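# Move the rope-reel pole onto the empty wall rack

## Task

Take the pole that the rope reel hangs on and put it on the wall rack that currently has no pole. At the end the pole must be fully seated down in the slots of both of that rack's brackets, with the reel hanging motionless, and it must stay there without the robot holding it: release it and back away. The robot must not topple or finish leaning, or the task fails.

## Robot and tools

ROBOT. An RB-Y1: a wheeled base (two drive wheels, two rear casters; 0.66 m long, 0.58 m wide, front edge 0.10 m ahead of the wheel axle), a folding torso (leg with ankle, knee, hip), a head, and two seven-joint arms, each ending in a parallel gripper. The base can only drive straight or spin in place; it cannot slide sideways. A loose object may occasionally get nudged by an outside push.

FRAMES. Base frame: origin on the floor midway between the drive wheels, x forward, y to the left, z up. Results report chest, left_hand and right_hand in this frame; a hand point is midway between its finger pads, fingers along its -z, closing along its x. Printed hand positions can be off, more so at long reach. base_odometry is the base frame as it was at scene start, built from wheel turns only, so wheel slip shows up as false travel; heading is positive to the left, within -3.142 to 3.142.

execute_actions. Arguments: actions, a list holding one action or none (empty just reports state and pictures), and optional cameras, a list of head_camera, left_wrist_camera, right_wrist_camera or all (omitted/null/all gives every camera, [] gives none). An action may contain:
- base: exactly one of translate_m (relative straight drive in metres, forward positive, -3 to 3) or rotate_rad (relative turn in place in radians, left/counter-clockwise positive, -3.2 to 3.2). Both are offsets from where the base last reported itself. Very long drives are refused; split them.
- joints: a single dict keyed by joint name covering both arms, torso and head; each value is an absolute target, radians except grippers in metres. Ranges: torso_squat_rad 0 to 1.2 (bigger lowers the chest); torso_shift_rad -0.3 to 0.6 (positive pushes hips forward); torso_pitch_rad -0.2 to 1.4 (positive leans forward); torso_yaw_rad -1.5 to 1.5 (positive left). Per arm, left then right: shoulder_pitch -2.356 to 2.356 (0 hanging, negative raises forward); shoulder_roll left 0 to 3.141, right -3.141 to 0 (away from body lifts outward); shoulder_yaw -2.094 to 2.094; elbow -2.617 to 0.01 (negative bends); forearm_roll -3.141 to 3.141; wrist_pitch -1.57 to 1.919 (negative tips hand forward); hand_roll -2.705 to 2.705; gripper_m 0 to 0.1 (pad gap). Yaw, roll signs are the same on both arms (positive = left / counter-clockwise from above). head_pan_rad -0.523 to 0.523 (positive left, relative to chest), head_tilt_rad -0.35 to 1.57 (positive looks down). Joint tolerance is 0.02 rad, grippers 0.004 m.
- speeds: caps for this action only, translate_m 0.05 to 0.4 m/s, rotate_rad 0.1 to 1.509 rad/s (defaults are the maxima).
- min_time_s: 0.1 to 8, lower bound on each arm/head motion's duration.
All parts start together and may finish separately. Unnamed joints may keep chasing earlier targets. Unknown keys or out-of-range numbers reject the whole call with no motion. Torso combos must also hold: squat+shift <= 1.52; squat-shift+pitch <= 1.57; shift+0.5pitch-0.4squat <= 0.7; shift+0.3pitch-0.5squat <= 0.39; otherwise commanded torso joints stop short as off_target.

wait: seconds (0 to 10); commands nothing and returns state and pictures. zoom_image: camera plus region [x0, y0, x1, y1] in pixels of that camera's most recent full image, origin top-left, up to 504x504. finished_scene: scene, the integer of the current scene; irreversible, and the goal must already hold steadily.

RESULTS. joint_positions gives current values. base_status and joint_status say how each motion ended: done (for the base, wheels turned as commanded even if slipping), off_target (resting short, maybe still pushing), contact_stop (hit something firm, or load too heavy), time_out, stopped_with_arm (torso halted because an arm hit), limit_stop_at_own_body (a guard halted motion before touching the torso, head, leg or base; move apart), limit_stop_at_<name>, limit_stop_at_motor_heat. A stop in one member halts its whole group (torso joints; one arm's seven joints) and discards their targets. "joint command not followed" with a cause line means an arm's targets were held back by the self/inter-arm collision check; those joints show not_followed and may retry later. on_its_own covers uncommanded parts; "held at" is a target, not a position. pictures lists cameras in image order. Once a stop is reported, the remaining calls of that reply are skipped. MOTOR HOT warns from 65 °C; OVER-TEMPERATURE FAULT brakes the arm at 80 °C. A torque fault freezes the robot for 10 s.

GRASP. Command a gap at least 0.005 m narrower than the item; off_target on the gripper is then expected. Each arm is rated 3 kg, and weight counts toward joint load limits (shoulders 63 N m, elbow 32.4, wrist joints 22.5).

RECOVERY. After a contact stop, first back the arm off in its own action, then the torso. If both hands share one object and the torso contact-stops instantly with nothing in the way, resend every arm joint at its reported value, then repeat the torso command.

AVOID. The base does not stop at furniture and keeps pushing; a bent leg can poke past the front edge, and a torso against furniture may shove the robot backward unreported. Never let the arms or grippers strike or squeeze each other. Heavy loads held far forward can tip the robot over unstopped. Avoid drops, slams, hard pushes, long holding (heat), and leaving the pole resting on the robot. The robot holds its last command while you think.

Each tool is called after "Emit:" as name([rows], argument=value, ...), one row to a line, values as JSON.

## Session

Emit:
execute_actions(actions=[])

Scene clock: 0.00 s.
base_odometry: x=+0.000 y=+0.000 heading=+0.000 (m, m, rad; odometry frame)
base_status: not commanded
joint_positions: torso_squat_rad=+0.350 torso_shift_rad=+0.000 torso_pitch_rad=+0.000 torso_yaw_rad=-0.001 left_shoulder_pitch_rad=+0.006 left_shoulder_roll_rad=+0.033 left_shoulder_yaw_rad=-0.013 left_elbow_rad=-0.202 left_forearm_roll_rad=-0.022 left_wrist_pitch_rad=-0.025 left_hand_roll_rad=-0.040 left_gripper_m=+0.101 right_shoulder_pitch_rad=+0.034 right_shoulder_roll_rad=-0.046 right_shoulder_yaw_rad=+0.023 right_elbow_rad=-0.299 right_forearm_roll_rad=-0.028 right_wrist_pitch_rad=-0.042 right_hand_roll_rad=-0.023 right_gripper_m=+0.099 head_pan_rad=+0.001 head_tilt_rad=+0.401
joint_status: not commanded
chest: x=-0.2279 y=+0.0006 z=+1.2474 quat_wxyz=(+1.000, -0.001, +0.000, +0.000) (m; base frame)
left_hand: x=-0.1282 y=+0.2433 z=+0.5693 quat_wxyz=(+0.993, +0.018, -0.110, -0.038) (m; base frame)
right_hand: x=-0.0983 y=-0.2530 z=+0.5768 quat_wxyz=(+0.988, -0.019, -0.154, -0.016) (m; base frame)
pictures: head_camera, left_wrist_camera, right_wrist_camera
Images, in order (width x height): head_camera 896x504, left_wrist_camera 644x364, right_wrist_camera 644x364.

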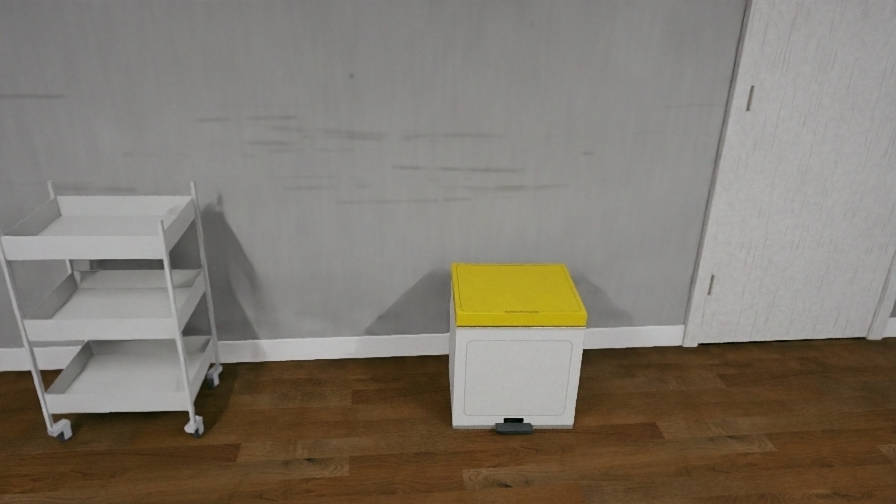

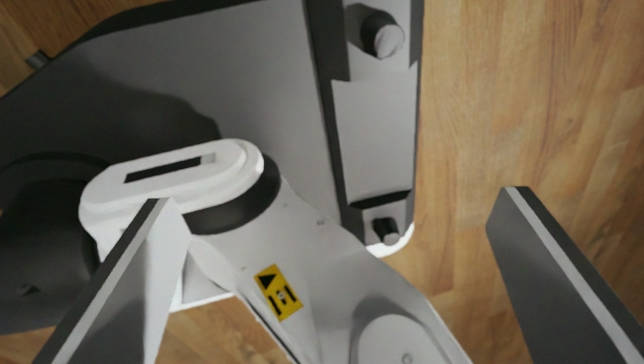

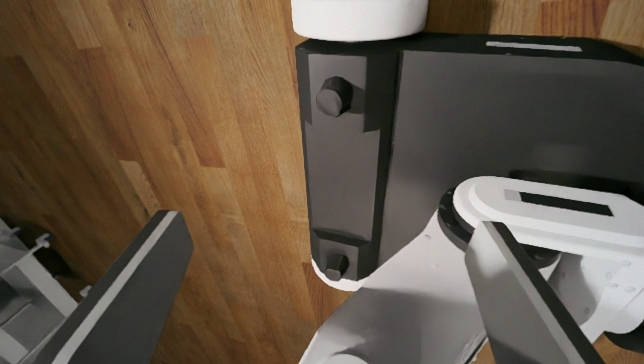

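Emit:
execute_actions([
  {"base":{"rotate_rad":1.2},"joints":{"head_pan_rad":0.5,"head_tilt_rad":0.25}},
], cameras=["head_camera"])

Emit:
execute_actions([
  {"base":{"rotate_rad":1.6},"joints":{"head_pan_rad":0}},
], cameras=["head_camera"])

Emit:
execute_actions([
  {"joints":{"head_pan_rad":0.52,"torso_yaw_rad":0.6}},
], cameras=["head_camera"])

Scene clock: 11.07 s.
base_odometry: x=+0.000 y=+0.000 heading=+1.200 (m, m, rad; odometry frame)
base_status: done
joint_positions: torso_squat_rad=+0.350 torso_shift_rad=+0.000 torso_pitch_rad=+0.000 torso_yaw_rad=-0.001 left_shoulder_pitch_rad=+0.006 left_shoulder_roll_rad=+0.033 left_shoulder_yaw_rad=-0.013 left_elbow_rad=-0.202 left_forearm_roll_rad=-0.022 left_wrist_pitch_rad=-0.025 left_hand_roll_rad=-0.040 left_gripper_m=+0.101 right_shoulder_pitch_rad=+0.034 right_shoulder_roll_rad=-0.046 right_shoulder_yaw_rad=+0.023 right_elbow_rad=-0.299 right_forearm_roll_rad=-0.028 right_wrist_pitch_rad=-0.042 right_hand_roll_rad=-0.023 right_gripper_m=+0.099 head_pan_rad=+0.500 head_tilt_rad=+0.250
joint_status: all done
chest: x=-0.2279 y=+0.0006 z=+1.2474 quat_wxyz=(+1.000, +0.000, +0.000, +0.000) (m; base frame)
left_hand: x=-0.1282 y=+0.2433 z=+0.5693 quat_wxyz=(+0.993, +0.018, -0.110, -0.038) (m; base frame)
right_hand: x=-0.0983 y=-0.2530 z=+0.5768 quat_wxyz=(+0.988, -0.019, -0.154, -0.016) (m; base frame)
pictures: head_camera
camera_calibration (this result's frames):
head_camera: T_world_to_cam=[[0.461527, -0.885889, 0.0468456, 0.0270215], [-0.220122, -0.165513, -0.961328, 1.40259], [0.859383, 0.433367, -0.271392, 0.516571], [0, 0, 0, 1]] pos_world=[-0.147663, 0.0322201, 1.48728]
Images, in order (width x height): head_camera 896x504.

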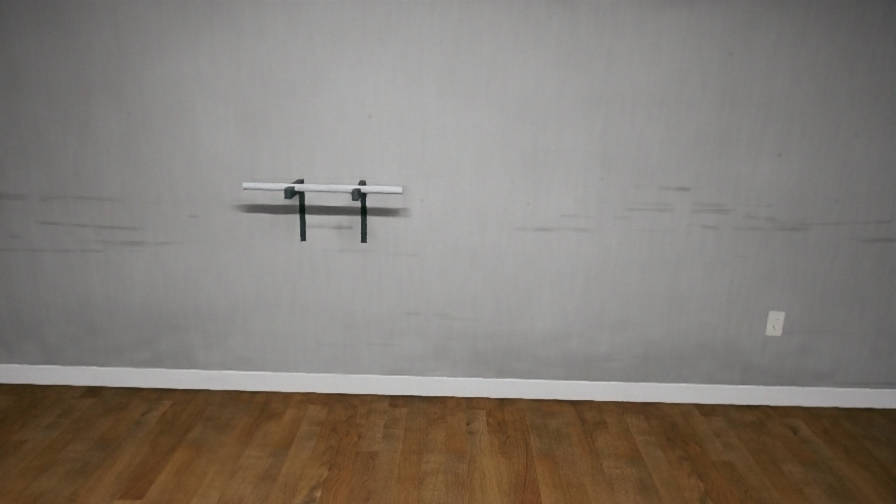

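Scene clock: 15.00 s.
base_odometry: x=+0.000 y=+0.000 heading=+2.799 (m, m, rad; odometry frame)
base_status: done
joint_positions: torso_squat_rad=+0.350 torso_shift_rad=+0.000 torso_pitch_rad=+0.000 torso_yaw_rad=-0.001 left_shoulder_pitch_rad=+0.006 left_shoulder_roll_rad=+0.033 left_shoulder_yaw_rad=-0.013 left_elbow_rad=-0.202 left_forearm_roll_rad=-0.022 left_wrist_pitch_rad=-0.025 left_hand_roll_rad=-0.040 left_gripper_m=+0.101 right_shoulder_pitch_rad=+0.034 right_shoulder_roll_rad=-0.046 right_shoulder_yaw_rad=+0.023 right_elbow_rad=-0.299 right_forearm_roll_rad=-0.028 right_wrist_pitch_rad=-0.042 right_hand_roll_rad=-0.023 right_gripper_m=+0.099 head_pan_rad=+0.000 head_tilt_rad=+0.250
joint_status: all done
chest: x=-0.2279 y=+0.0006 z=+1.2474 quat_wxyz=(+1.000, +0.000, +0.000, +0.000) (m; base frame)
left_hand: x=-0.1282 y=+0.2433 z=+0.5693 quat_wxyz=(+0.993, +0.018, -0.110, -0.038) (m; base frame)
right_hand: x=-0.0983 y=-0.2530 z=+0.5768 quat_wxyz=(+0.988, -0.019, -0.154, -0.016) (m; base frame)
pictures: head_camera
camera_calibration (this result's frames):
head_camera: T_world_to_cam=[[-0.0196011, -0.998697, 0.0471125, -0.0723186], [-0.272078, -0.040015, -0.961443, 1.39196], [0.962076, -0.0316637, -0.270939, 0.537429], [0, 0, 0, 1]] pos_world=[-0.139743, 0.000491939, 1.48731]
Images, in order (width x height): head_camera 896x504.

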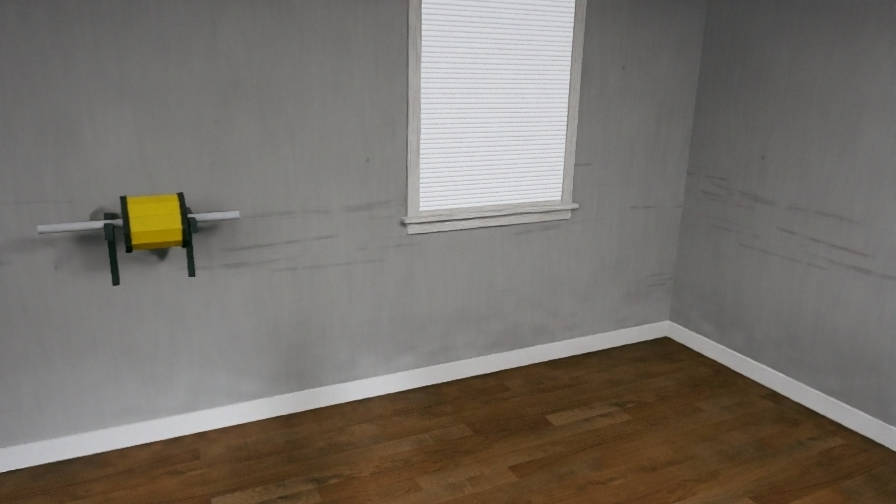

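Scene clock: 16.83 s.
base_odometry: x=+0.000 y=+0.000 heading=+2.799 (m, m, rad; odometry frame)
base_status: not commanded
joint_positions: torso_squat_rad=+0.350 torso_shift_rad=+0.000 torso_pitch_rad=+0.000 torso_yaw_rad=+0.600 left_shoulder_pitch_rad=+0.006 left_shoulder_roll_rad=+0.033 left_shoulder_yaw_rad=-0.013 left_elbow_rad=-0.202 left_forearm_roll_rad=-0.022 left_wrist_pitch_rad=-0.025 left_hand_roll_rad=-0.040 left_gripper_m=+0.101 right_shoulder_pitch_rad=+0.034 right_shoulder_roll_rad=-0.046 right_shoulder_yaw_rad=+0.023 right_elbow_rad=-0.300 right_forearm_roll_rad=-0.028 right_wrist_pitch_rad=-0.042 right_hand_roll_rad=-0.023 right_gripper_m=+0.099 head_pan_rad=+0.520 head_tilt_rad=+0.250
joint_status: all done
chest: x=-0.2279 y=+0.0006 z=+1.2474 quat_wxyz=(+0.955, +0.000, +0.000, +0.296) (m; base frame)
left_hand: x=-0.2833 y=+0.2572 z=+0.5693 quat_wxyz=(+0.960, +0.050, -0.099, +0.257) (m; base frame)
right_hand: x=+0.0220 y=-0.1353 z=+0.5766 quat_wxyz=(+0.948, +0.028, -0.153, +0.277) (m; base frame)
pictures: head_camera
camera_calibration (this result's frames):
head_camera: T_world_to_cam=[[0.890672, -0.452283, 0.0462942, 0.124897], [-0.0834141, -0.262659, -0.961276, 1.43366], [0.446929, 0.85232, -0.27167, 0.42288], [0, 0, 0, 1]] pos_world=[-0.180651, 0.0726235, 1.48725]
Images, in order (width x height): head_camera 896x504.

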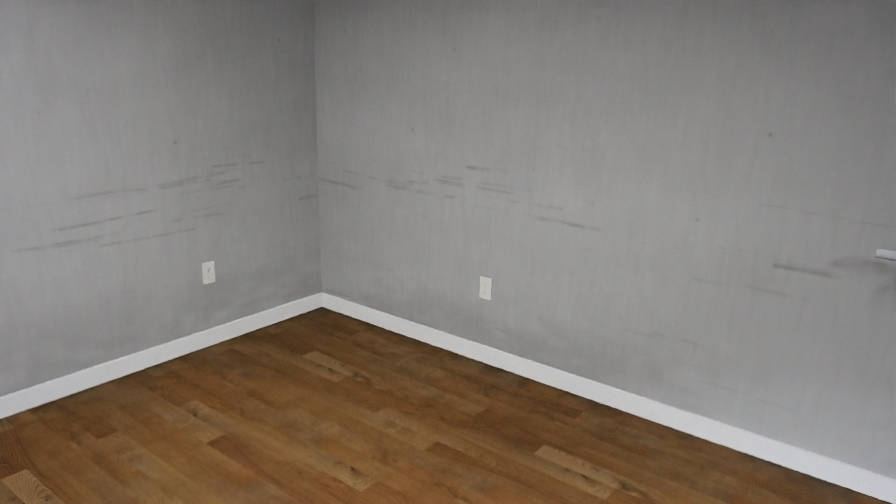

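Emit:
execute_actions([
  {"joints":{"torso_yaw_rad":1.5}},
], cameras=["head_camera"])

Scene clock: 25.77 s.
base_odometry: x=+0.000 y=+0.000 heading=+2.799 (m, m, rad; odometry frame)
base_status: not commanded
joint_positions: torso_squat_rad=+0.350 torso_shift_rad=+0.000 torso_pitch_rad=+0.000 torso_yaw_rad=+1.156 left_shoulder_pitch_rad=+0.006 left_shoulder_roll_rad=+0.033 left_shoulder_yaw_rad=-0.013 left_elbow_rad=-0.202 left_forearm_roll_rad=-0.022 left_wrist_pitch_rad=-0.025 left_hand_roll_rad=-0.040 left_gripper_m=+0.101 right_shoulder_pitch_rad=+0.034 right_shoulder_roll_rad=-0.046 right_shoulder_yaw_rad=+0.023 right_elbow_rad=-0.300 right_forearm_roll_rad=-0.028 right_wrist_pitch_rad=-0.042 right_hand_roll_rad=-0.023 right_gripper_m=+0.099 head_pan_rad=+0.520 head_tilt_rad=+0.250
joint_status: torso_yaw_rad limit_stop_at_own_body (moved +0.556 of +0.900)
on_its_own: torso_yaw_rad is held at +1.156, not at your +1.500, since a limit_stop_at_own_body
chest: x=-0.2279 y=+0.0006 z=+1.2474 quat_wxyz=(+0.838, +0.000, +0.000, +0.546) (m; base frame)
left_hand: x=-0.4109 y=+0.1891 z=+0.5694 quat_wxyz=(+0.852, +0.075, -0.081, +0.511) (m; base frame)
right_hand: x=+0.0557 y=+0.0172 z=+0.5765 quat_wxyz=(+0.836, +0.069, -0.139, +0.527) (m; base frame)
pictures: head_camera
camera_calibration (this result's frames):
head_camera: T_world_to_cam=[[0.995263, 0.0857983, 0.045723, 0.14914], [0.0671924, -0.267138, -0.961313, 1.46804], [-0.0702647, 0.959831, -0.271638, 0.304883], [0, 0, 0, 1]] pos_world=[-0.225653, 0.0867375, 1.48725]
Images, in order (width x height): head_camera 896x504.

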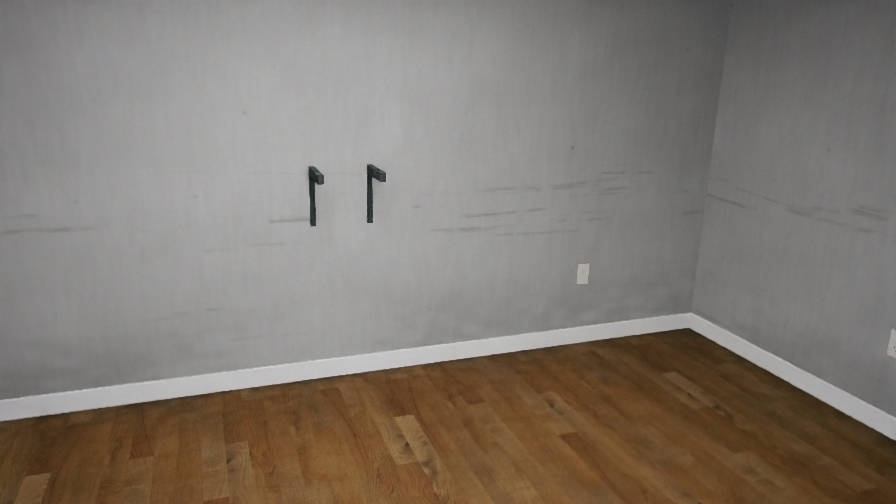

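Emit:
execute_actions([
  {"base":{"rotate_rad":0.4},"joints":{"torso_yaw_rad":0,"head_pan_rad":0,"head_tilt_rad":0.45}},
], cameras=[])

Emit:
execute_actions([
  {"base":{"translate_m":1.4},"joints":{"torso_squat_rad":0.72,"left_elbow_rad":-1.57,"right_elbow_rad":-1.57,"left_shoulder_pitch_rad":0,"right_shoulder_pitch_rad":0,"left_wrist_pitch_rad":0,"right_wrist_pitch_rad":0,"left_shoulder_yaw_rad":0,"right_shoulder_yaw_rad":0,"left_forearm_roll_rad":0,"right_forearm_roll_rad":0,"left_hand_roll_rad":0,"right_hand_roll_rad":0}},
], cameras=[])

Emit:
execute_actions([
  {"base":{"rotate_rad":0.068}},
])

Scene clock: 53.97 s.
base_odometry: x=+0.000 y=+0.000 heading=-3.085 (m, m, rad; odometry frame)
base_status: done
joint_positions: torso_squat_rad=+0.350 torso_shift_rad=+0.000 torso_pitch_rad=+0.000 torso_yaw_rad=+0.000 left_shoulder_pitch_rad=+0.006 left_shoulder_roll_rad=+0.033 left_shoulder_yaw_rad=-0.013 left_elbow_rad=-0.202 left_forearm_roll_rad=-0.022 left_wrist_pitch_rad=-0.025 left_hand_roll_rad=-0.040 left_gripper_m=+0.101 right_shoulder_pitch_rad=+0.034 right_shoulder_roll_rad=-0.046 right_shoulder_yaw_rad=+0.023 right_elbow_rad=-0.299 right_forearm_roll_rad=-0.028 right_wrist_pitch_rad=-0.042 right_hand_roll_rad=-0.023 right_gripper_m=+0.099 head_pan_rad=+0.000 head_tilt_rad=+0.450
joint_status: all done
chest: x=-0.2279 y=+0.0006 z=+1.2474 quat_wxyz=(+1.000, +0.000, +0.000, +0.000) (m; base frame)
left_hand: x=-0.1282 y=+0.2434 z=+0.5693 quat_wxyz=(+0.993, +0.018, -0.110, -0.038) (m; base frame)
right_hand: x=-0.0982 y=-0.2529 z=+0.5768 quat_wxyz=(+0.988, -0.019, -0.154, -0.015) (m; base frame)
pictures: none
No camera images: the call's "cameras" was empty. Leave "cameras" out to get every camera's image.

Scene clock: 58.90 s.
base_odometry: x=-1.398 y=-0.081 heading=-3.084 (m, m, rad; odometry frame)
base_status: done
joint_positions: torso_squat_rad=+0.720 torso_shift_rad=+0.000 torso_pitch_rad=+0.000 torso_yaw_rad=+0.000 left_shoulder_pitch_rad=+0.000 left_shoulder_roll_rad=+0.033 left_shoulder_yaw_rad=+0.000 left_elbow_rad=-1.570 left_forearm_roll_rad=+0.000 left_wrist_pitch_rad=+0.000 left_hand_roll_rad=+0.000 left_gripper_m=+0.101 right_shoulder_pitch_rad=+0.000 right_shoulder_roll_rad=-0.046 right_shoulder_yaw_rad=+0.000 right_elbow_rad=-1.570 right_forearm_roll_rad=+0.000 right_wrist_pitch_rad=+0.000 right_hand_roll_rad=+0.000 right_gripper_m=+0.099 head_pan_rad=+0.000 head_tilt_rad=+0.450
joint_status: all done
chest: x=-0.2278 y=+0.0005 z=+1.1162 quat_wxyz=(+1.000, -0.001, +0.000, +0.000) (m; base frame)
left_hand: x=+0.2896 y=+0.2302 z=+0.8885 quat_wxyz=(+0.708, +0.011, -0.707, -0.011) (m; base frame)
right_hand: x=+0.2896 y=-0.2338 z=+0.8891 quat_wxyz=(+0.707, -0.017, -0.706, +0.017) (m; base frame)
pictures: none
No camera images: the call's "cameras" was empty. Leave "cameras" out to get every camera's image.

Scene clock: 60.07 s.
base_odometry: x=-1.398 y=-0.081 heading=-3.017 (m, m, rad; odometry frame)
base_status: done
joint_positions: torso_squat_rad=+0.720 torso_shift_rad=+0.000 torso_pitch_rad=+0.000 torso_yaw_rad=+0.000 left_shoulder_pitch_rad=+0.000 left_shoulder_roll_rad=+0.033 left_shoulder_yaw_rad=+0.000 left_elbow_rad=-1.570 left_forearm_roll_rad=+0.000 left_wrist_pitch_rad=+0.000 left_hand_roll_rad=+0.000 left_gripper_m=+0.101 right_shoulder_pitch_rad=+0.000 right_shoulder_roll_rad=-0.046 right_shoulder_yaw_rad=+0.000 right_elbow_rad=-1.570 right_forearm_roll_rad=+0.000 right_wrist_pitch_rad=+0.000 right_hand_roll_rad=+0.000 right_gripper_m=+0.099 head_pan_rad=+0.000 head_tilt_rad=+0.450
joint_status: not commanded
chest: x=-0.2278 y=+0.0005 z=+1.1162 quat_wxyz=(+1.000, +0.000, +0.000, +0.000) (m; base frame)
left_hand: x=+0.2896 y=+0.2302 z=+0.8885 quat_wxyz=(+0.708, +0.011, -0.707, -0.011) (m; base frame)
right_hand: x=+0.2896 y=-0.2338 z=+0.8891 quat_wxyz=(+0.707, -0.017, -0.706, +0.017) (m; base frame)
pictures: head_camera, left_wrist_camera, right_wrist_camera
camera_calibration (this result's frames):
head_camera: T_world_to_cam=[[-0.00947822, -0.998706, 0.0499626, -0.0678542], [-0.457713, -0.0400901, -0.888196, 1.13124], [0.889049, -0.0312871, -0.456741, 0.73131], [0, 0, 0, 1]] pos_world=[-0.13303, 0.000465772, 1.34217]
left_wrist_camera: T_world_to_cam=[[-0.0152785, -0.0797337, 0.996699, -0.856698], [-0.669982, -0.739127, -0.0693987, 0.452307], [0.74222, -0.668831, -0.0421274, 0.0633303], [0, 0, 0, 1]] pos_world=[0.242944, 0.308362, 0.887928]
right_wrist_camera: T_world_to_cam=[[0.0671172, -0.0614237, -0.995853, 0.851186], [-0.607677, 0.78911, -0.0896274, 0.476267], [0.791343, 0.611173, 0.015637, -0.0146637], [0, 0, 0, 1]] pos_world=[0.243892, -0.314582, 0.890572]
Images, in order (width x height): head_camera 896x504, left_wrist_camera 644x364, right_wrist_camera 644x364.

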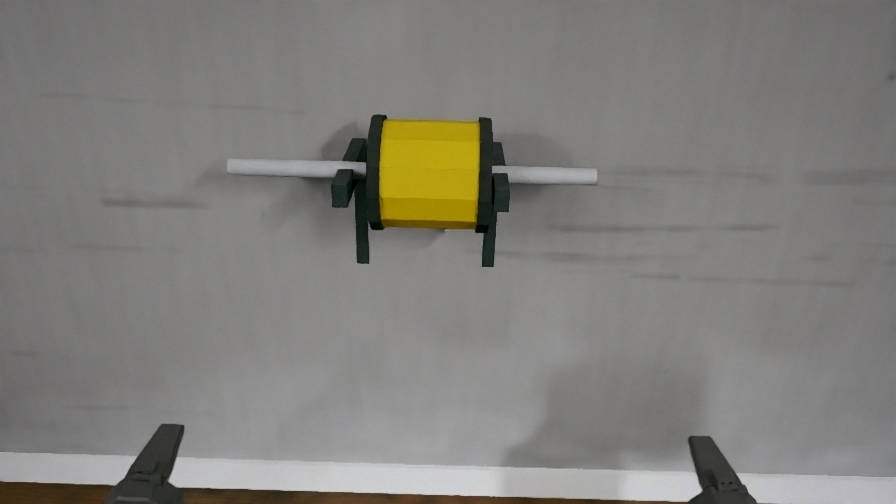

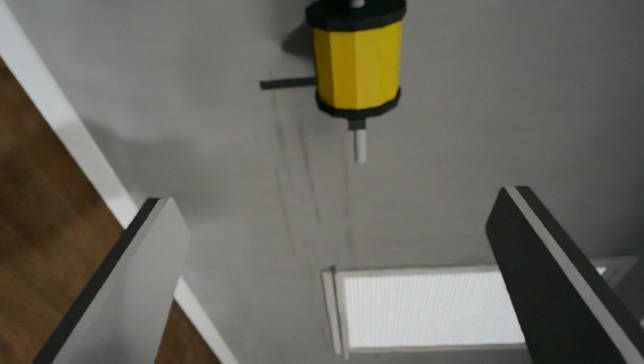

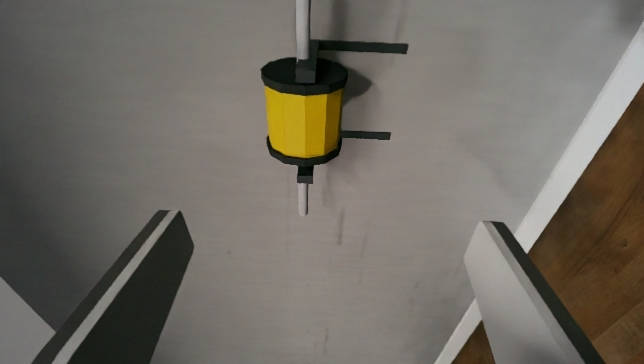

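Emit:
execute_actions([
  {"base":{"translate_m":0.45},"joints":{"torso_squat_rad":0.68,"head_tilt_rad":0.75}},
])

Scene clock: 75.70 s.
base_odometry: x=-1.844 y=-0.137 heading=-3.016 (m, m, rad; odometry frame)
base_status: done
joint_positions: torso_squat_rad=+0.680 torso_shift_rad=+0.000 torso_pitch_rad=+0.000 torso_yaw_rad=+0.000 left_shoulder_pitch_rad=+0.000 left_shoulder_roll_rad=+0.033 left_shoulder_yaw_rad=+0.000 left_elbow_rad=-1.570 left_forearm_roll_rad=+0.000 left_wrist_pitch_rad=+0.000 left_hand_roll_rad=+0.000 left_gripper_m=+0.101 right_shoulder_pitch_rad=+0.000 right_shoulder_roll_rad=-0.046 right_shoulder_yaw_rad=+0.000 right_elbow_rad=-1.570 right_forearm_roll_rad=+0.000 right_wrist_pitch_rad=+0.000 right_hand_roll_rad=+0.000 right_gripper_m=+0.099 head_pan_rad=+0.000 head_tilt_rad=+0.750
joint_status: all done
chest: x=-0.2278 y=+0.0005 z=+1.1342 quat_wxyz=(+1.000, +0.000, +0.000, +0.000) (m; base frame)
left_hand: x=+0.2896 y=+0.2302 z=+0.9065 quat_wxyz=(+0.708, +0.011, -0.707, -0.011) (m; base frame)
right_hand: x=+0.2896 y=-0.2338 z=+0.9072 quat_wxyz=(+0.707, -0.017, -0.706, +0.017) (m; base frame)
pictures: head_camera, left_wrist_camera, right_wrist_camera
camera_calibration (this result's frames):
head_camera: T_world_to_cam=[[0.00542176, -0.998704, 0.0506056, -0.0665247], [-0.699769, -0.0399402, -0.713251, 0.864045], [0.714348, -0.0315452, -0.699079, 1.02694], [0, 0, 0, 1]] pos_world=[-0.128598, 0.000466685, 1.33756]
left_wrist_camera: T_world_to_cam=[[-0.0152759, -0.0797156, 0.996701, -0.874678], [-0.669979, -0.739131, -0.0693838, 0.453563], [0.742223, -0.668828, -0.0421169, 0.0640855], [0, 0, 0, 1]] pos_world=[0.24295, 0.308379, 0.905961]
right_wrist_camera: T_world_to_cam=[[0.0670934, -0.0614429, -0.995853, 0.869148], [-0.60767, 0.789116, -0.0896279, 0.477879], [0.79135, 0.611164, 0.0156074, -0.0149332], [0, 0, 0, 1]] pos_world=[0.243896, -0.314572, 0.908608]
Images, in order (width x height): head_camera 896x504, left_wrist_camera 644x364, right_wrist_camera 644x364.

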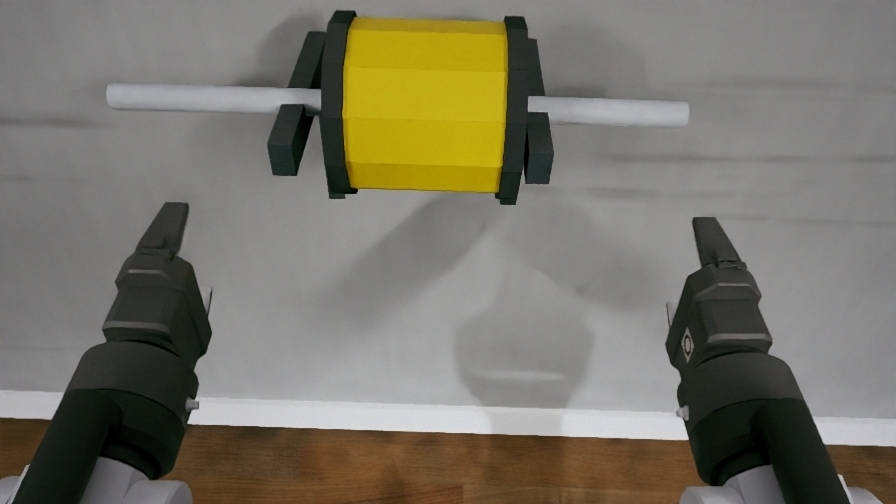

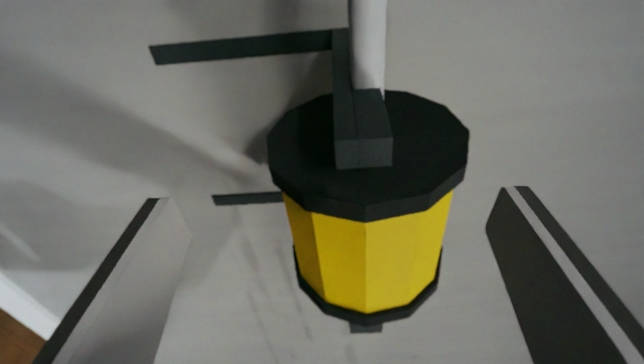

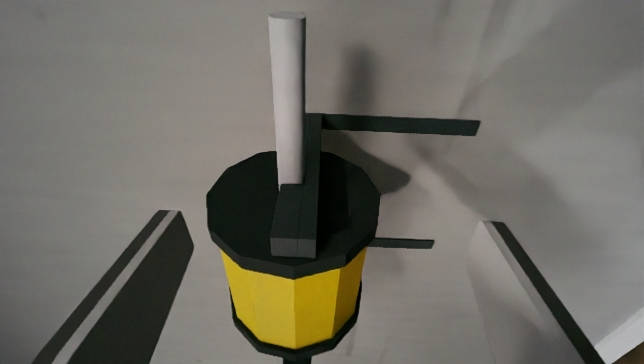

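Emit:
execute_actions([
  {"base":{"translate_m":0.17},"joints":{"torso_squat_rad":0.64,"right_shoulder_roll_rad":-0.03,"right_shoulder_yaw_rad":0.05}},
])

Scene clock: 92.60 s.
base_odometry: x=-2.013 y=-0.158 heading=-3.016 (m, m, rad; odometry frame)
base_status: done
joint_positions: torso_squat_rad=+0.640 torso_shift_rad=+0.000 torso_pitch_rad=+0.000 torso_yaw_rad=+0.000 left_shoulder_pitch_rad=+0.000 left_shoulder_roll_rad=+0.033 left_shoulder_yaw_rad=+0.000 left_elbow_rad=-1.570 left_forearm_roll_rad=+0.000 left_wrist_pitch_rad=+0.000 left_hand_roll_rad=+0.000 left_gripper_m=+0.101 right_shoulder_pitch_rad=+0.000 right_shoulder_roll_rad=-0.030 right_shoulder_yaw_rad=+0.050 right_elbow_rad=-1.570 right_forearm_roll_rad=+0.000 right_wrist_pitch_rad=+0.000 right_hand_roll_rad=+0.000 right_gripper_m=+0.099 head_pan_rad=+0.000 head_tilt_rad=+0.750
joint_status: all done
chest: x=-0.2278 y=+0.0005 z=+1.1514 quat_wxyz=(+1.000, -0.001, +0.000, +0.000) (m; base frame)
left_hand: x=+0.2896 y=+0.2303 z=+0.9237 quat_wxyz=(+0.708, +0.011, -0.707, -0.011) (m; base frame)
right_hand: x=+0.2890 y=-0.2031 z=+0.9233 quat_wxyz=(+0.708, +0.007, -0.706, +0.029) (m; base frame)
pictures: head_camera, left_wrist_camera, right_wrist_camera
camera_calibration (this result's frames):
head_camera: T_world_to_cam=[[0.00543192, -0.998703, 0.0506304, -0.067398], [-0.69979, -0.0399642, -0.71323, 0.876259], [0.714328, -0.0315565, -0.699099, 1.03896], [0, 0, 0, 1]] pos_world=[-0.128595, 0.00049433, 1.35472]
left_wrist_camera: T_world_to_cam=[[-0.0152733, -0.0796915, 0.996703, -0.891789], [-0.669915, -0.73919, -0.0693677, 0.454776], [0.742281, -0.668765, -0.0420967, 0.0648025], [0, 0, 0, 1]] pos_world=[0.242939, 0.308435, 0.923123]
right_wrist_camera: T_world_to_cam=[[0.0677097, -0.0420989, -0.996816, 0.891822], [-0.646369, 0.759233, -0.0759703, 0.447211], [0.760015, 0.649455, 0.0241961, -0.0245377], [0, 0, 0, 1]] pos_world=[0.247327, -0.286057, 0.923551]
Images, in order (width x height): head_camera 896x504, left_wrist_camera 644x364, right_wrist_camera 644x364.

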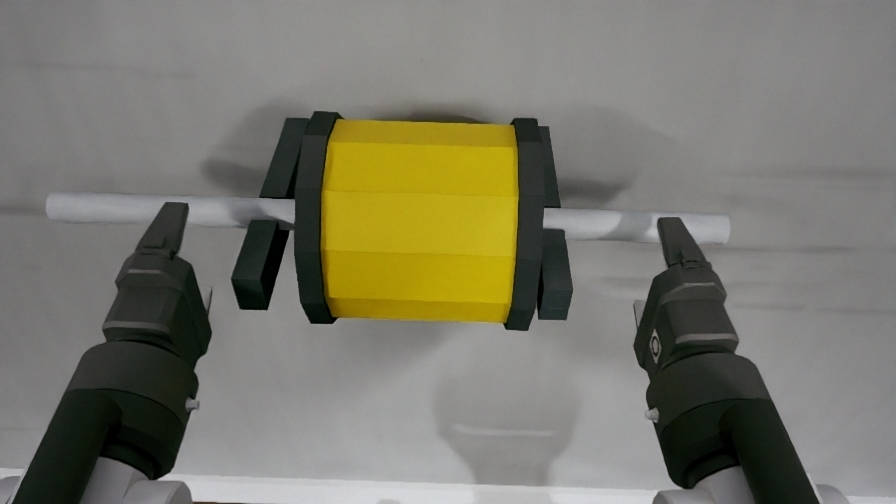

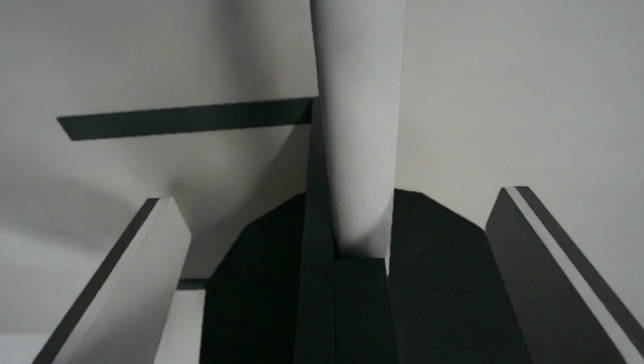

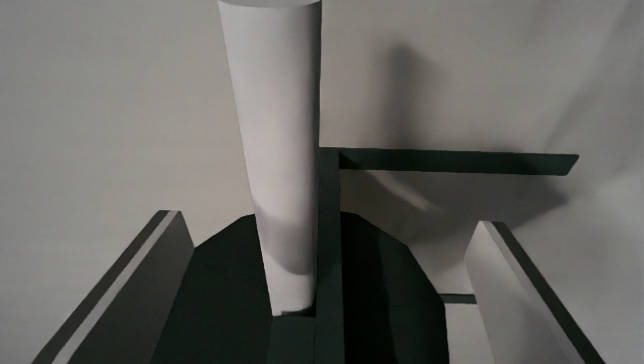

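Emit:
execute_actions([
  {"base":{"translate_m":0.065},"joints":{"torso_squat_rad":0.62,"right_elbow_rad":-1.59}},
])

Scene clock: 99.00 s.
base_odometry: x=-2.078 y=-0.166 heading=-3.015 (m, m, rad; odometry frame)
base_status: done
joint_positions: torso_squat_rad=+0.620 torso_shift_rad=+0.000 torso_pitch_rad=+0.001 torso_yaw_rad=+0.000 left_shoulder_pitch_rad=+0.000 left_shoulder_roll_rad=+0.033 left_shoulder_yaw_rad=+0.000 left_elbow_rad=-1.570 left_forearm_roll_rad=+0.000 left_wrist_pitch_rad=+0.000 left_hand_roll_rad=+0.000 left_gripper_m=+0.101 right_shoulder_pitch_rad=+0.000 right_shoulder_roll_rad=-0.030 right_shoulder_yaw_rad=+0.050 right_elbow_rad=-1.590 right_forearm_roll_rad=+0.000 right_wrist_pitch_rad=+0.000 right_hand_roll_rad=+0.000 right_gripper_m=+0.099 head_pan_rad=+0.000 head_tilt_rad=+0.750
joint_status: all done
chest: x=-0.2278 y=+0.0006 z=+1.1596 quat_wxyz=(+1.000, -0.001, +0.000, +0.000) (m; base frame)
left_hand: x=+0.2897 y=+0.2303 z=+0.9319 quat_wxyz=(+0.708, +0.011, -0.706, -0.011) (m; base frame)
right_hand: x=+0.2895 y=-0.2028 z=+0.9412 quat_wxyz=(+0.701, +0.007, -0.713, +0.029) (m; base frame)
pictures: head_camera, left_wrist_camera, right_wrist_camera
camera_calibration (this result's frames):
head_camera: T_world_to_cam=[[0.00543459, -0.998703, 0.0506312, -0.0678125], [-0.699851, -0.0399639, -0.71317, 0.882096], [0.714268, -0.0315585, -0.699161, 1.04475], [0, 0, 0, 1]] pos_world=[-0.128529, 0.000498246, 1.36297]
left_wrist_camera: T_world_to_cam=[[-0.0151805, -0.0796901, 0.996704, -0.899996], [-0.66992, -0.739191, -0.0693044, 0.45531], [0.742278, -0.668764, -0.0421647, 0.0651933], [0, 0, 0, 1]] pos_world=[0.242968, 0.308439, 0.931334]
right_wrist_camera: T_world_to_cam=[[0.0874995, -0.0410608, -0.995318, 0.902736], [-0.645209, 0.758917, -0.0880294, 0.459637], [0.758979, 0.649891, 0.039912, -0.0400189], [0, 0, 0, 1]] pos_world=[0.247947, -0.285751, 0.940568]
Images, in order (width x height): head_camera 896x504, left_wrist_camera 644x364, right_wrist_camera 644x364.

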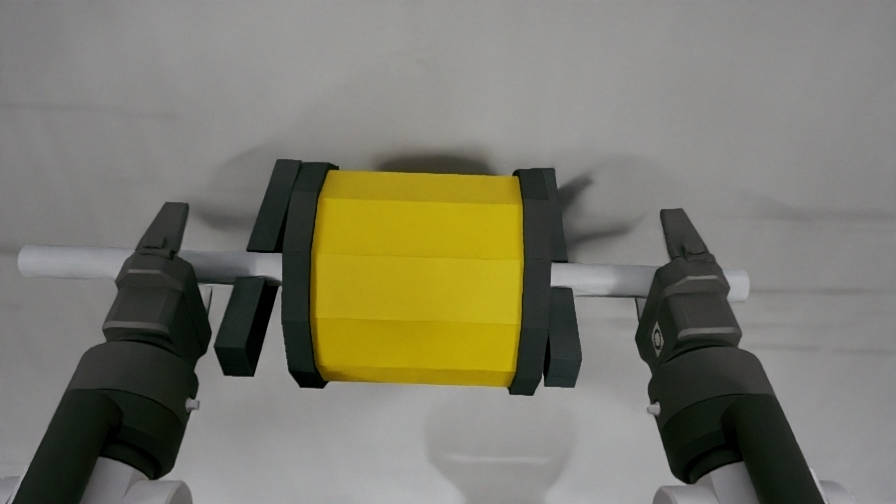

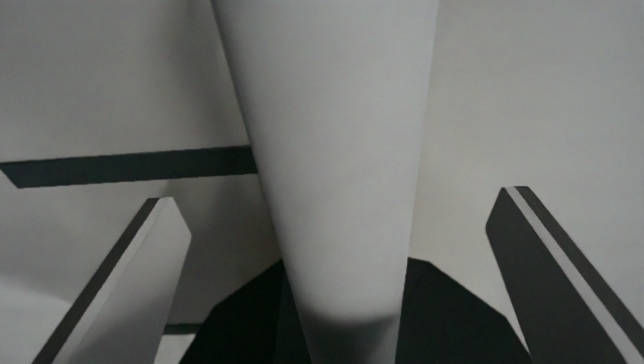

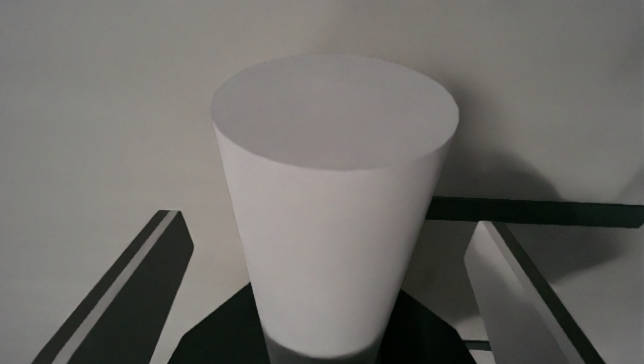

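Emit:
execute_actions([
  {"joints":{"left_gripper_m":0.015,"right_gripper_m":0.015}},
], cameras=[])

Emit:
execute_actions([
  {"joints":{"torso_squat_rad":0.42}},
])

Scene clock: 106.93 s.
base_odometry: x=-2.078 y=-0.166 heading=-3.015 (m, m, rad; odometry frame)
base_status: not commanded
joint_positions: torso_squat_rad=+0.620 torso_shift_rad=+0.000 torso_pitch_rad=+0.000 torso_yaw_rad=+0.000 left_shoulder_pitch_rad=-0.001 left_shoulder_roll_rad=+0.033 left_shoulder_yaw_rad=+0.000 left_elbow_rad=-1.572 left_forearm_roll_rad=+0.000 left_wrist_pitch_rad=-0.001 left_hand_roll_rad=+0.000 left_gripper_m=+0.030 right_shoulder_pitch_rad=+0.000 right_shoulder_roll_rad=-0.030 right_shoulder_yaw_rad=+0.050 right_elbow_rad=-1.590 right_forearm_roll_rad=+0.000 right_wrist_pitch_rad=+0.000 right_hand_roll_rad=+0.000 right_gripper_m=+0.028 head_pan_rad=+0.000 head_tilt_rad=+0.750
joint_status: left_gripper_m off_target (ended at +0.030, target +0.015); right_gripper_m off_target (ended at +0.028, target +0.015)
chest: x=-0.2281 y=+0.0005 z=+1.1596 quat_wxyz=(+1.000, +0.000, +0.000, +0.000) (m; base frame)
left_hand: x=+0.2900 y=+0.2300 z=+0.9341 quat_wxyz=(+0.706, +0.011, -0.708, -0.011) (m; base frame)
right_hand: x=+0.2893 y=-0.2028 z=+0.9412 quat_wxyz=(+0.701, +0.007, -0.713, +0.028) (m; base frame)
pictures: none
No camera images: the call's "cameras" was empty. Leave "cameras" out to get every camera's image.

Scene clock: 108.40 s.
base_odometry: x=-2.078 y=-0.166 heading=-3.015 (m, m, rad; odometry frame)
base_status: not commanded
joint_positions: torso_squat_rad=+0.420 torso_shift_rad=+0.000 torso_pitch_rad=+0.001 torso_yaw_rad=+0.000 left_shoulder_pitch_rad=+0.001 left_shoulder_roll_rad=+0.032 left_shoulder_yaw_rad=+0.000 left_elbow_rad=-1.569 left_forearm_roll_rad=+0.000 left_wrist_pitch_rad=+0.000 left_hand_roll_rad=+0.000 left_gripper_m=+0.030 right_shoulder_pitch_rad=+0.001 right_shoulder_roll_rad=-0.030 right_shoulder_yaw_rad=+0.050 right_elbow_rad=-1.589 right_forearm_roll_rad=+0.000 right_wrist_pitch_rad=+0.001 right_hand_roll_rad=+0.000 right_gripper_m=+0.028 head_pan_rad=+0.000 head_tilt_rad=+0.750
joint_status: all done
chest: x=-0.2275 y=+0.0005 z=+1.2291 quat_wxyz=(+1.000, +0.000, +0.001, +0.000) (m; base frame)
left_hand: x=+0.2895 y=+0.2305 z=+1.0001 quat_wxyz=(+0.709, +0.011, -0.705, -0.011) (m; base frame)
right_hand: x=+0.2894 y=-0.2029 z=+1.0091 quat_wxyz=(+0.702, +0.007, -0.712, +0.028) (m; base frame)
pictures: head_camera, left_wrist_camera, right_wrist_camera
camera_calibration (this result's frames):
head_camera: T_world_to_cam=[[0.00548872, -0.998706, 0.0505648, -0.0712436], [-0.700261, -0.0399362, -0.712769, 0.931253], [0.713866, -0.0314963, -0.699574, 1.09352], [0, 0, 0, 1]] pos_world=[-0.128116, 0.00048122, 1.43237]
left_wrist_camera: T_world_to_cam=[[-0.0123761, -0.0792265, 0.99678, -0.96895], [-0.669785, -0.739518, -0.0670948, 0.457914], [0.742452, -0.668459, -0.0439124, 0.0699129], [0, 0, 0, 1]] pos_world=[0.242805, 0.308603, 0.999623]
right_wrist_camera: T_world_to_cam=[[0.0841408, -0.0410653, -0.995607, 0.971587], [-0.645327, 0.759068, -0.0858468, 0.463456], [0.759259, 0.649715, 0.037368, -0.0400912], [0, 0, 0, 1]] pos_world=[0.24777, -0.285848, 1.0086]
Images, in order (width x height): head_camera 896x504, left_wrist_camera 644x364, right_wrist_camera 644x364.

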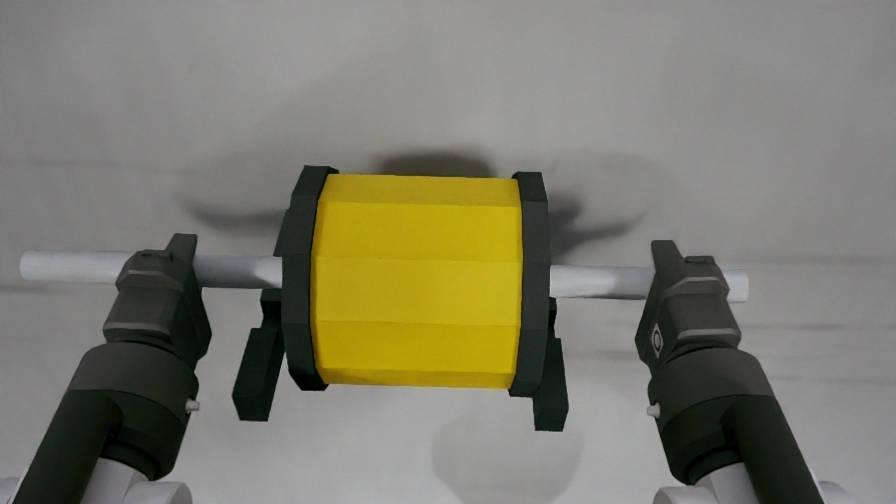

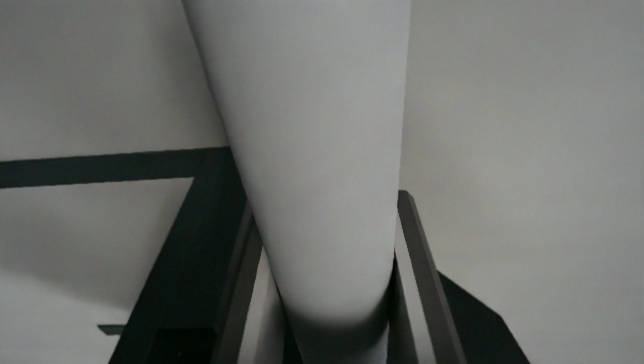

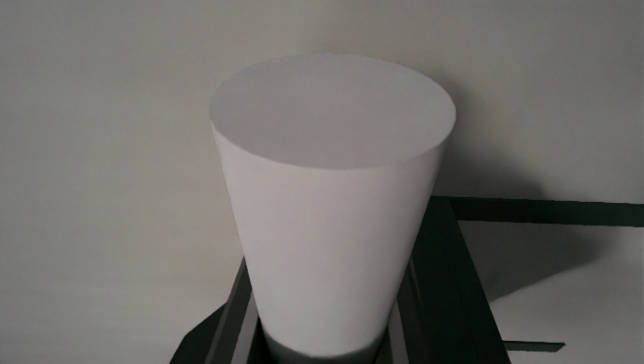

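Emit:
execute_actions([
  {"base":{"translate_m":-1.6}},
], cameras=[])

Emit:
execute_actions([
  {"base":{"rotate_rad":1.571},"joints":{"torso_squat_rad":0.15,"head_tilt_rad":0.4}},
], cameras=["head_camera"])

Emit:
execute_actions([
  {"base":{"translate_m":1.4}},
], cameras=["head_camera"])

Scene clock: 139.17 s.
base_odometry: x=-0.490 y=+0.036 heading=-3.014 (m, m, rad; odometry frame)
base_status: done
joint_positions: torso_squat_rad=+0.420 torso_shift_rad=+0.000 torso_pitch_rad=+0.001 torso_yaw_rad=+0.000 left_shoulder_pitch_rad=+0.001 left_shoulder_roll_rad=+0.032 left_shoulder_yaw_rad=+0.000 left_elbow_rad=-1.569 left_forearm_roll_rad=+0.000 left_wrist_pitch_rad=+0.001 left_hand_roll_rad=+0.000 left_gripper_m=+0.030 right_shoulder_pitch_rad=+0.001 right_shoulder_roll_rad=-0.030 right_shoulder_yaw_rad=+0.050 right_elbow_rad=-1.589 right_forearm_roll_rad=+0.000 right_wrist_pitch_rad=+0.001 right_hand_roll_rad=+0.000 right_gripper_m=+0.028 head_pan_rad=+0.000 head_tilt_rad=+0.750
joint_status: not commanded
chest: x=-0.2275 y=+0.0006 z=+1.2291 quat_wxyz=(+1.000, +0.000, +0.000, +0.000) (m; base frame)
left_hand: x=+0.2894 y=+0.2305 z=+1.0000 quat_wxyz=(+0.709, +0.011, -0.705, -0.011) (m; base frame)
right_hand: x=+0.2893 y=-0.2029 z=+1.0092 quat_wxyz=(+0.702, +0.007, -0.712, +0.028) (m; base frame)
pictures: none
No camera images: the call's "cameras" was empty. Leave "cameras" out to get every camera's image.

Scene clock: 143.07 s.
base_odometry: x=-0.490 y=+0.036 heading=-1.444 (m, m, rad; odometry frame)
base_status: done
joint_positions: torso_squat_rad=+0.150 torso_shift_rad=+0.000 torso_pitch_rad=+0.001 torso_yaw_rad=+0.000 left_shoulder_pitch_rad=+0.001 left_shoulder_roll_rad=+0.032 left_shoulder_yaw_rad=+0.000 left_elbow_rad=-1.569 left_forearm_roll_rad=+0.000 left_wrist_pitch_rad=+0.001 left_hand_roll_rad=+0.000 left_gripper_m=+0.030 right_shoulder_pitch_rad=+0.001 right_shoulder_roll_rad=-0.030 right_shoulder_yaw_rad=+0.050 right_elbow_rad=-1.589 right_forearm_roll_rad=+0.000 right_wrist_pitch_rad=+0.001 right_hand_roll_rad=+0.000 right_gripper_m=+0.028 head_pan_rad=+0.000 head_tilt_rad=+0.400
joint_status: all done
chest: x=-0.2275 y=+0.0006 z=+1.2821 quat_wxyz=(+1.000, -0.001, +0.001, +0.000) (m; base frame)
left_hand: x=+0.2894 y=+0.2305 z=+1.0529 quat_wxyz=(+0.709, +0.011, -0.705, -0.011) (m; base frame)
right_hand: x=+0.2893 y=-0.2028 z=+1.0621 quat_wxyz=(+0.702, +0.007, -0.712, +0.028) (m; base frame)
pictures: head_camera
camera_calibration (this result's frames):
head_camera: T_world_to_cam=[[-0.0118734, -0.998705, 0.0494622, -0.0758022], [-0.413377, -0.0401383, -0.909675, 1.31971], [0.910483, -0.0312474, -0.412365, 0.7453], [0, 0, 0, 1]] pos_world=[-0.133944, 0.00055565, 1.51159]
Images, in order (width x height): head_camera 896x504.

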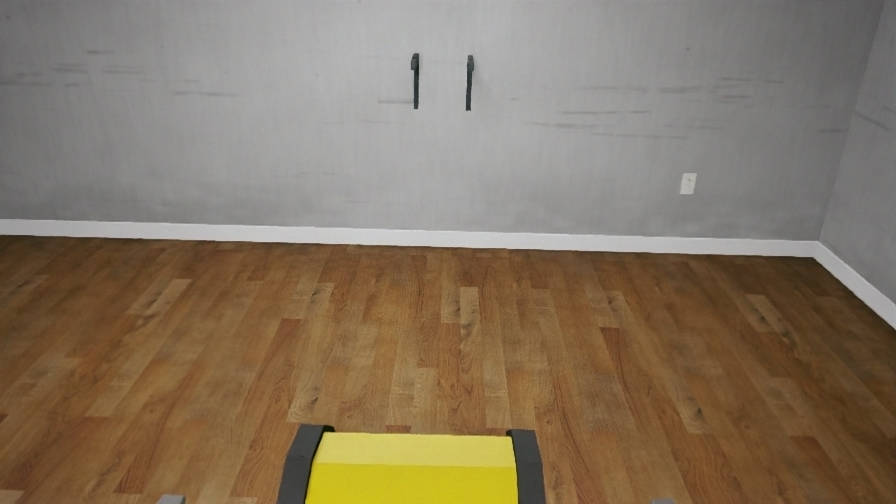

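Scene clock: 148.13 s.
base_odometry: x=-0.312 y=-1.353 heading=-1.443 (m, m, rad; odometry frame)
base_status: done
joint_positions: torso_squat_rad=+0.150 torso_shift_rad=+0.000 torso_pitch_rad=+0.001 torso_yaw_rad=+0.000 left_shoulder_pitch_rad=+0.001 left_shoulder_roll_rad=+0.032 left_shoulder_yaw_rad=+0.000 left_elbow_rad=-1.569 left_forearm_roll_rad=+0.000 left_wrist_pitch_rad=+0.001 left_hand_roll_rad=+0.000 left_gripper_m=+0.030 right_shoulder_pitch_rad=+0.001 right_shoulder_roll_rad=-0.030 right_shoulder_yaw_rad=+0.050 right_elbow_rad=-1.589 right_forearm_roll_rad=+0.000 right_wrist_pitch_rad=+0.001 right_hand_roll_rad=+0.000 right_gripper_m=+0.028 head_pan_rad=+0.000 head_tilt_rad=+0.400
joint_status: not commanded
chest: x=-0.2275 y=+0.0006 z=+1.2821 quat_wxyz=(+1.000, -0.001, +0.001, +0.000) (m; base frame)
left_hand: x=+0.2895 y=+0.2305 z=+1.0529 quat_wxyz=(+0.709, +0.011, -0.705, -0.011) (m; base frame)
right_hand: x=+0.2894 y=-0.2028 z=+1.0621 quat_wxyz=(+0.702, +0.007, -0.712, +0.028) (m; base frame)
pictures: head_camera
camera_calibration (this result's frames):
head_camera: T_world_to_cam=[[-0.0118712, -0.998705, 0.0494655, -0.0758026], [-0.413421, -0.0401407, -0.909655, 1.3197], [0.910463, -0.0312487, -0.412409, 0.745305], [0, 0, 0, 1]] pos_world=[-0.13388, 0.000559074, 1.51159]
Images, in order (width x height): head_camera 896x504.

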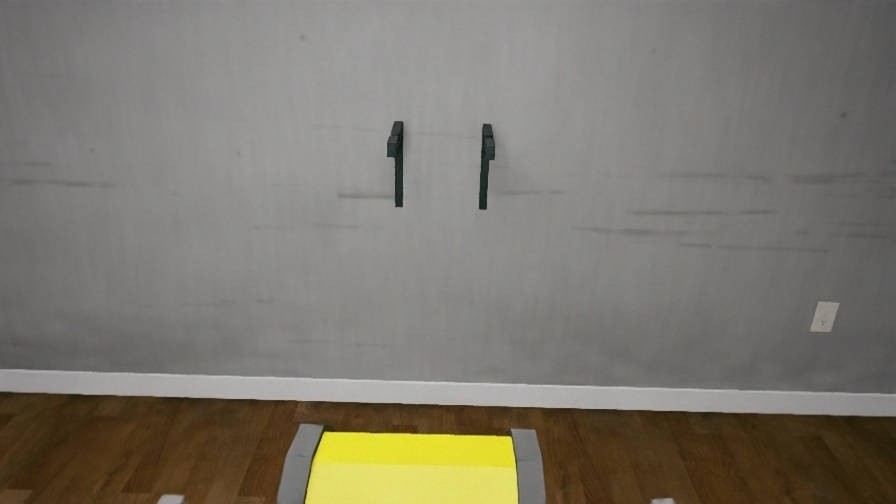

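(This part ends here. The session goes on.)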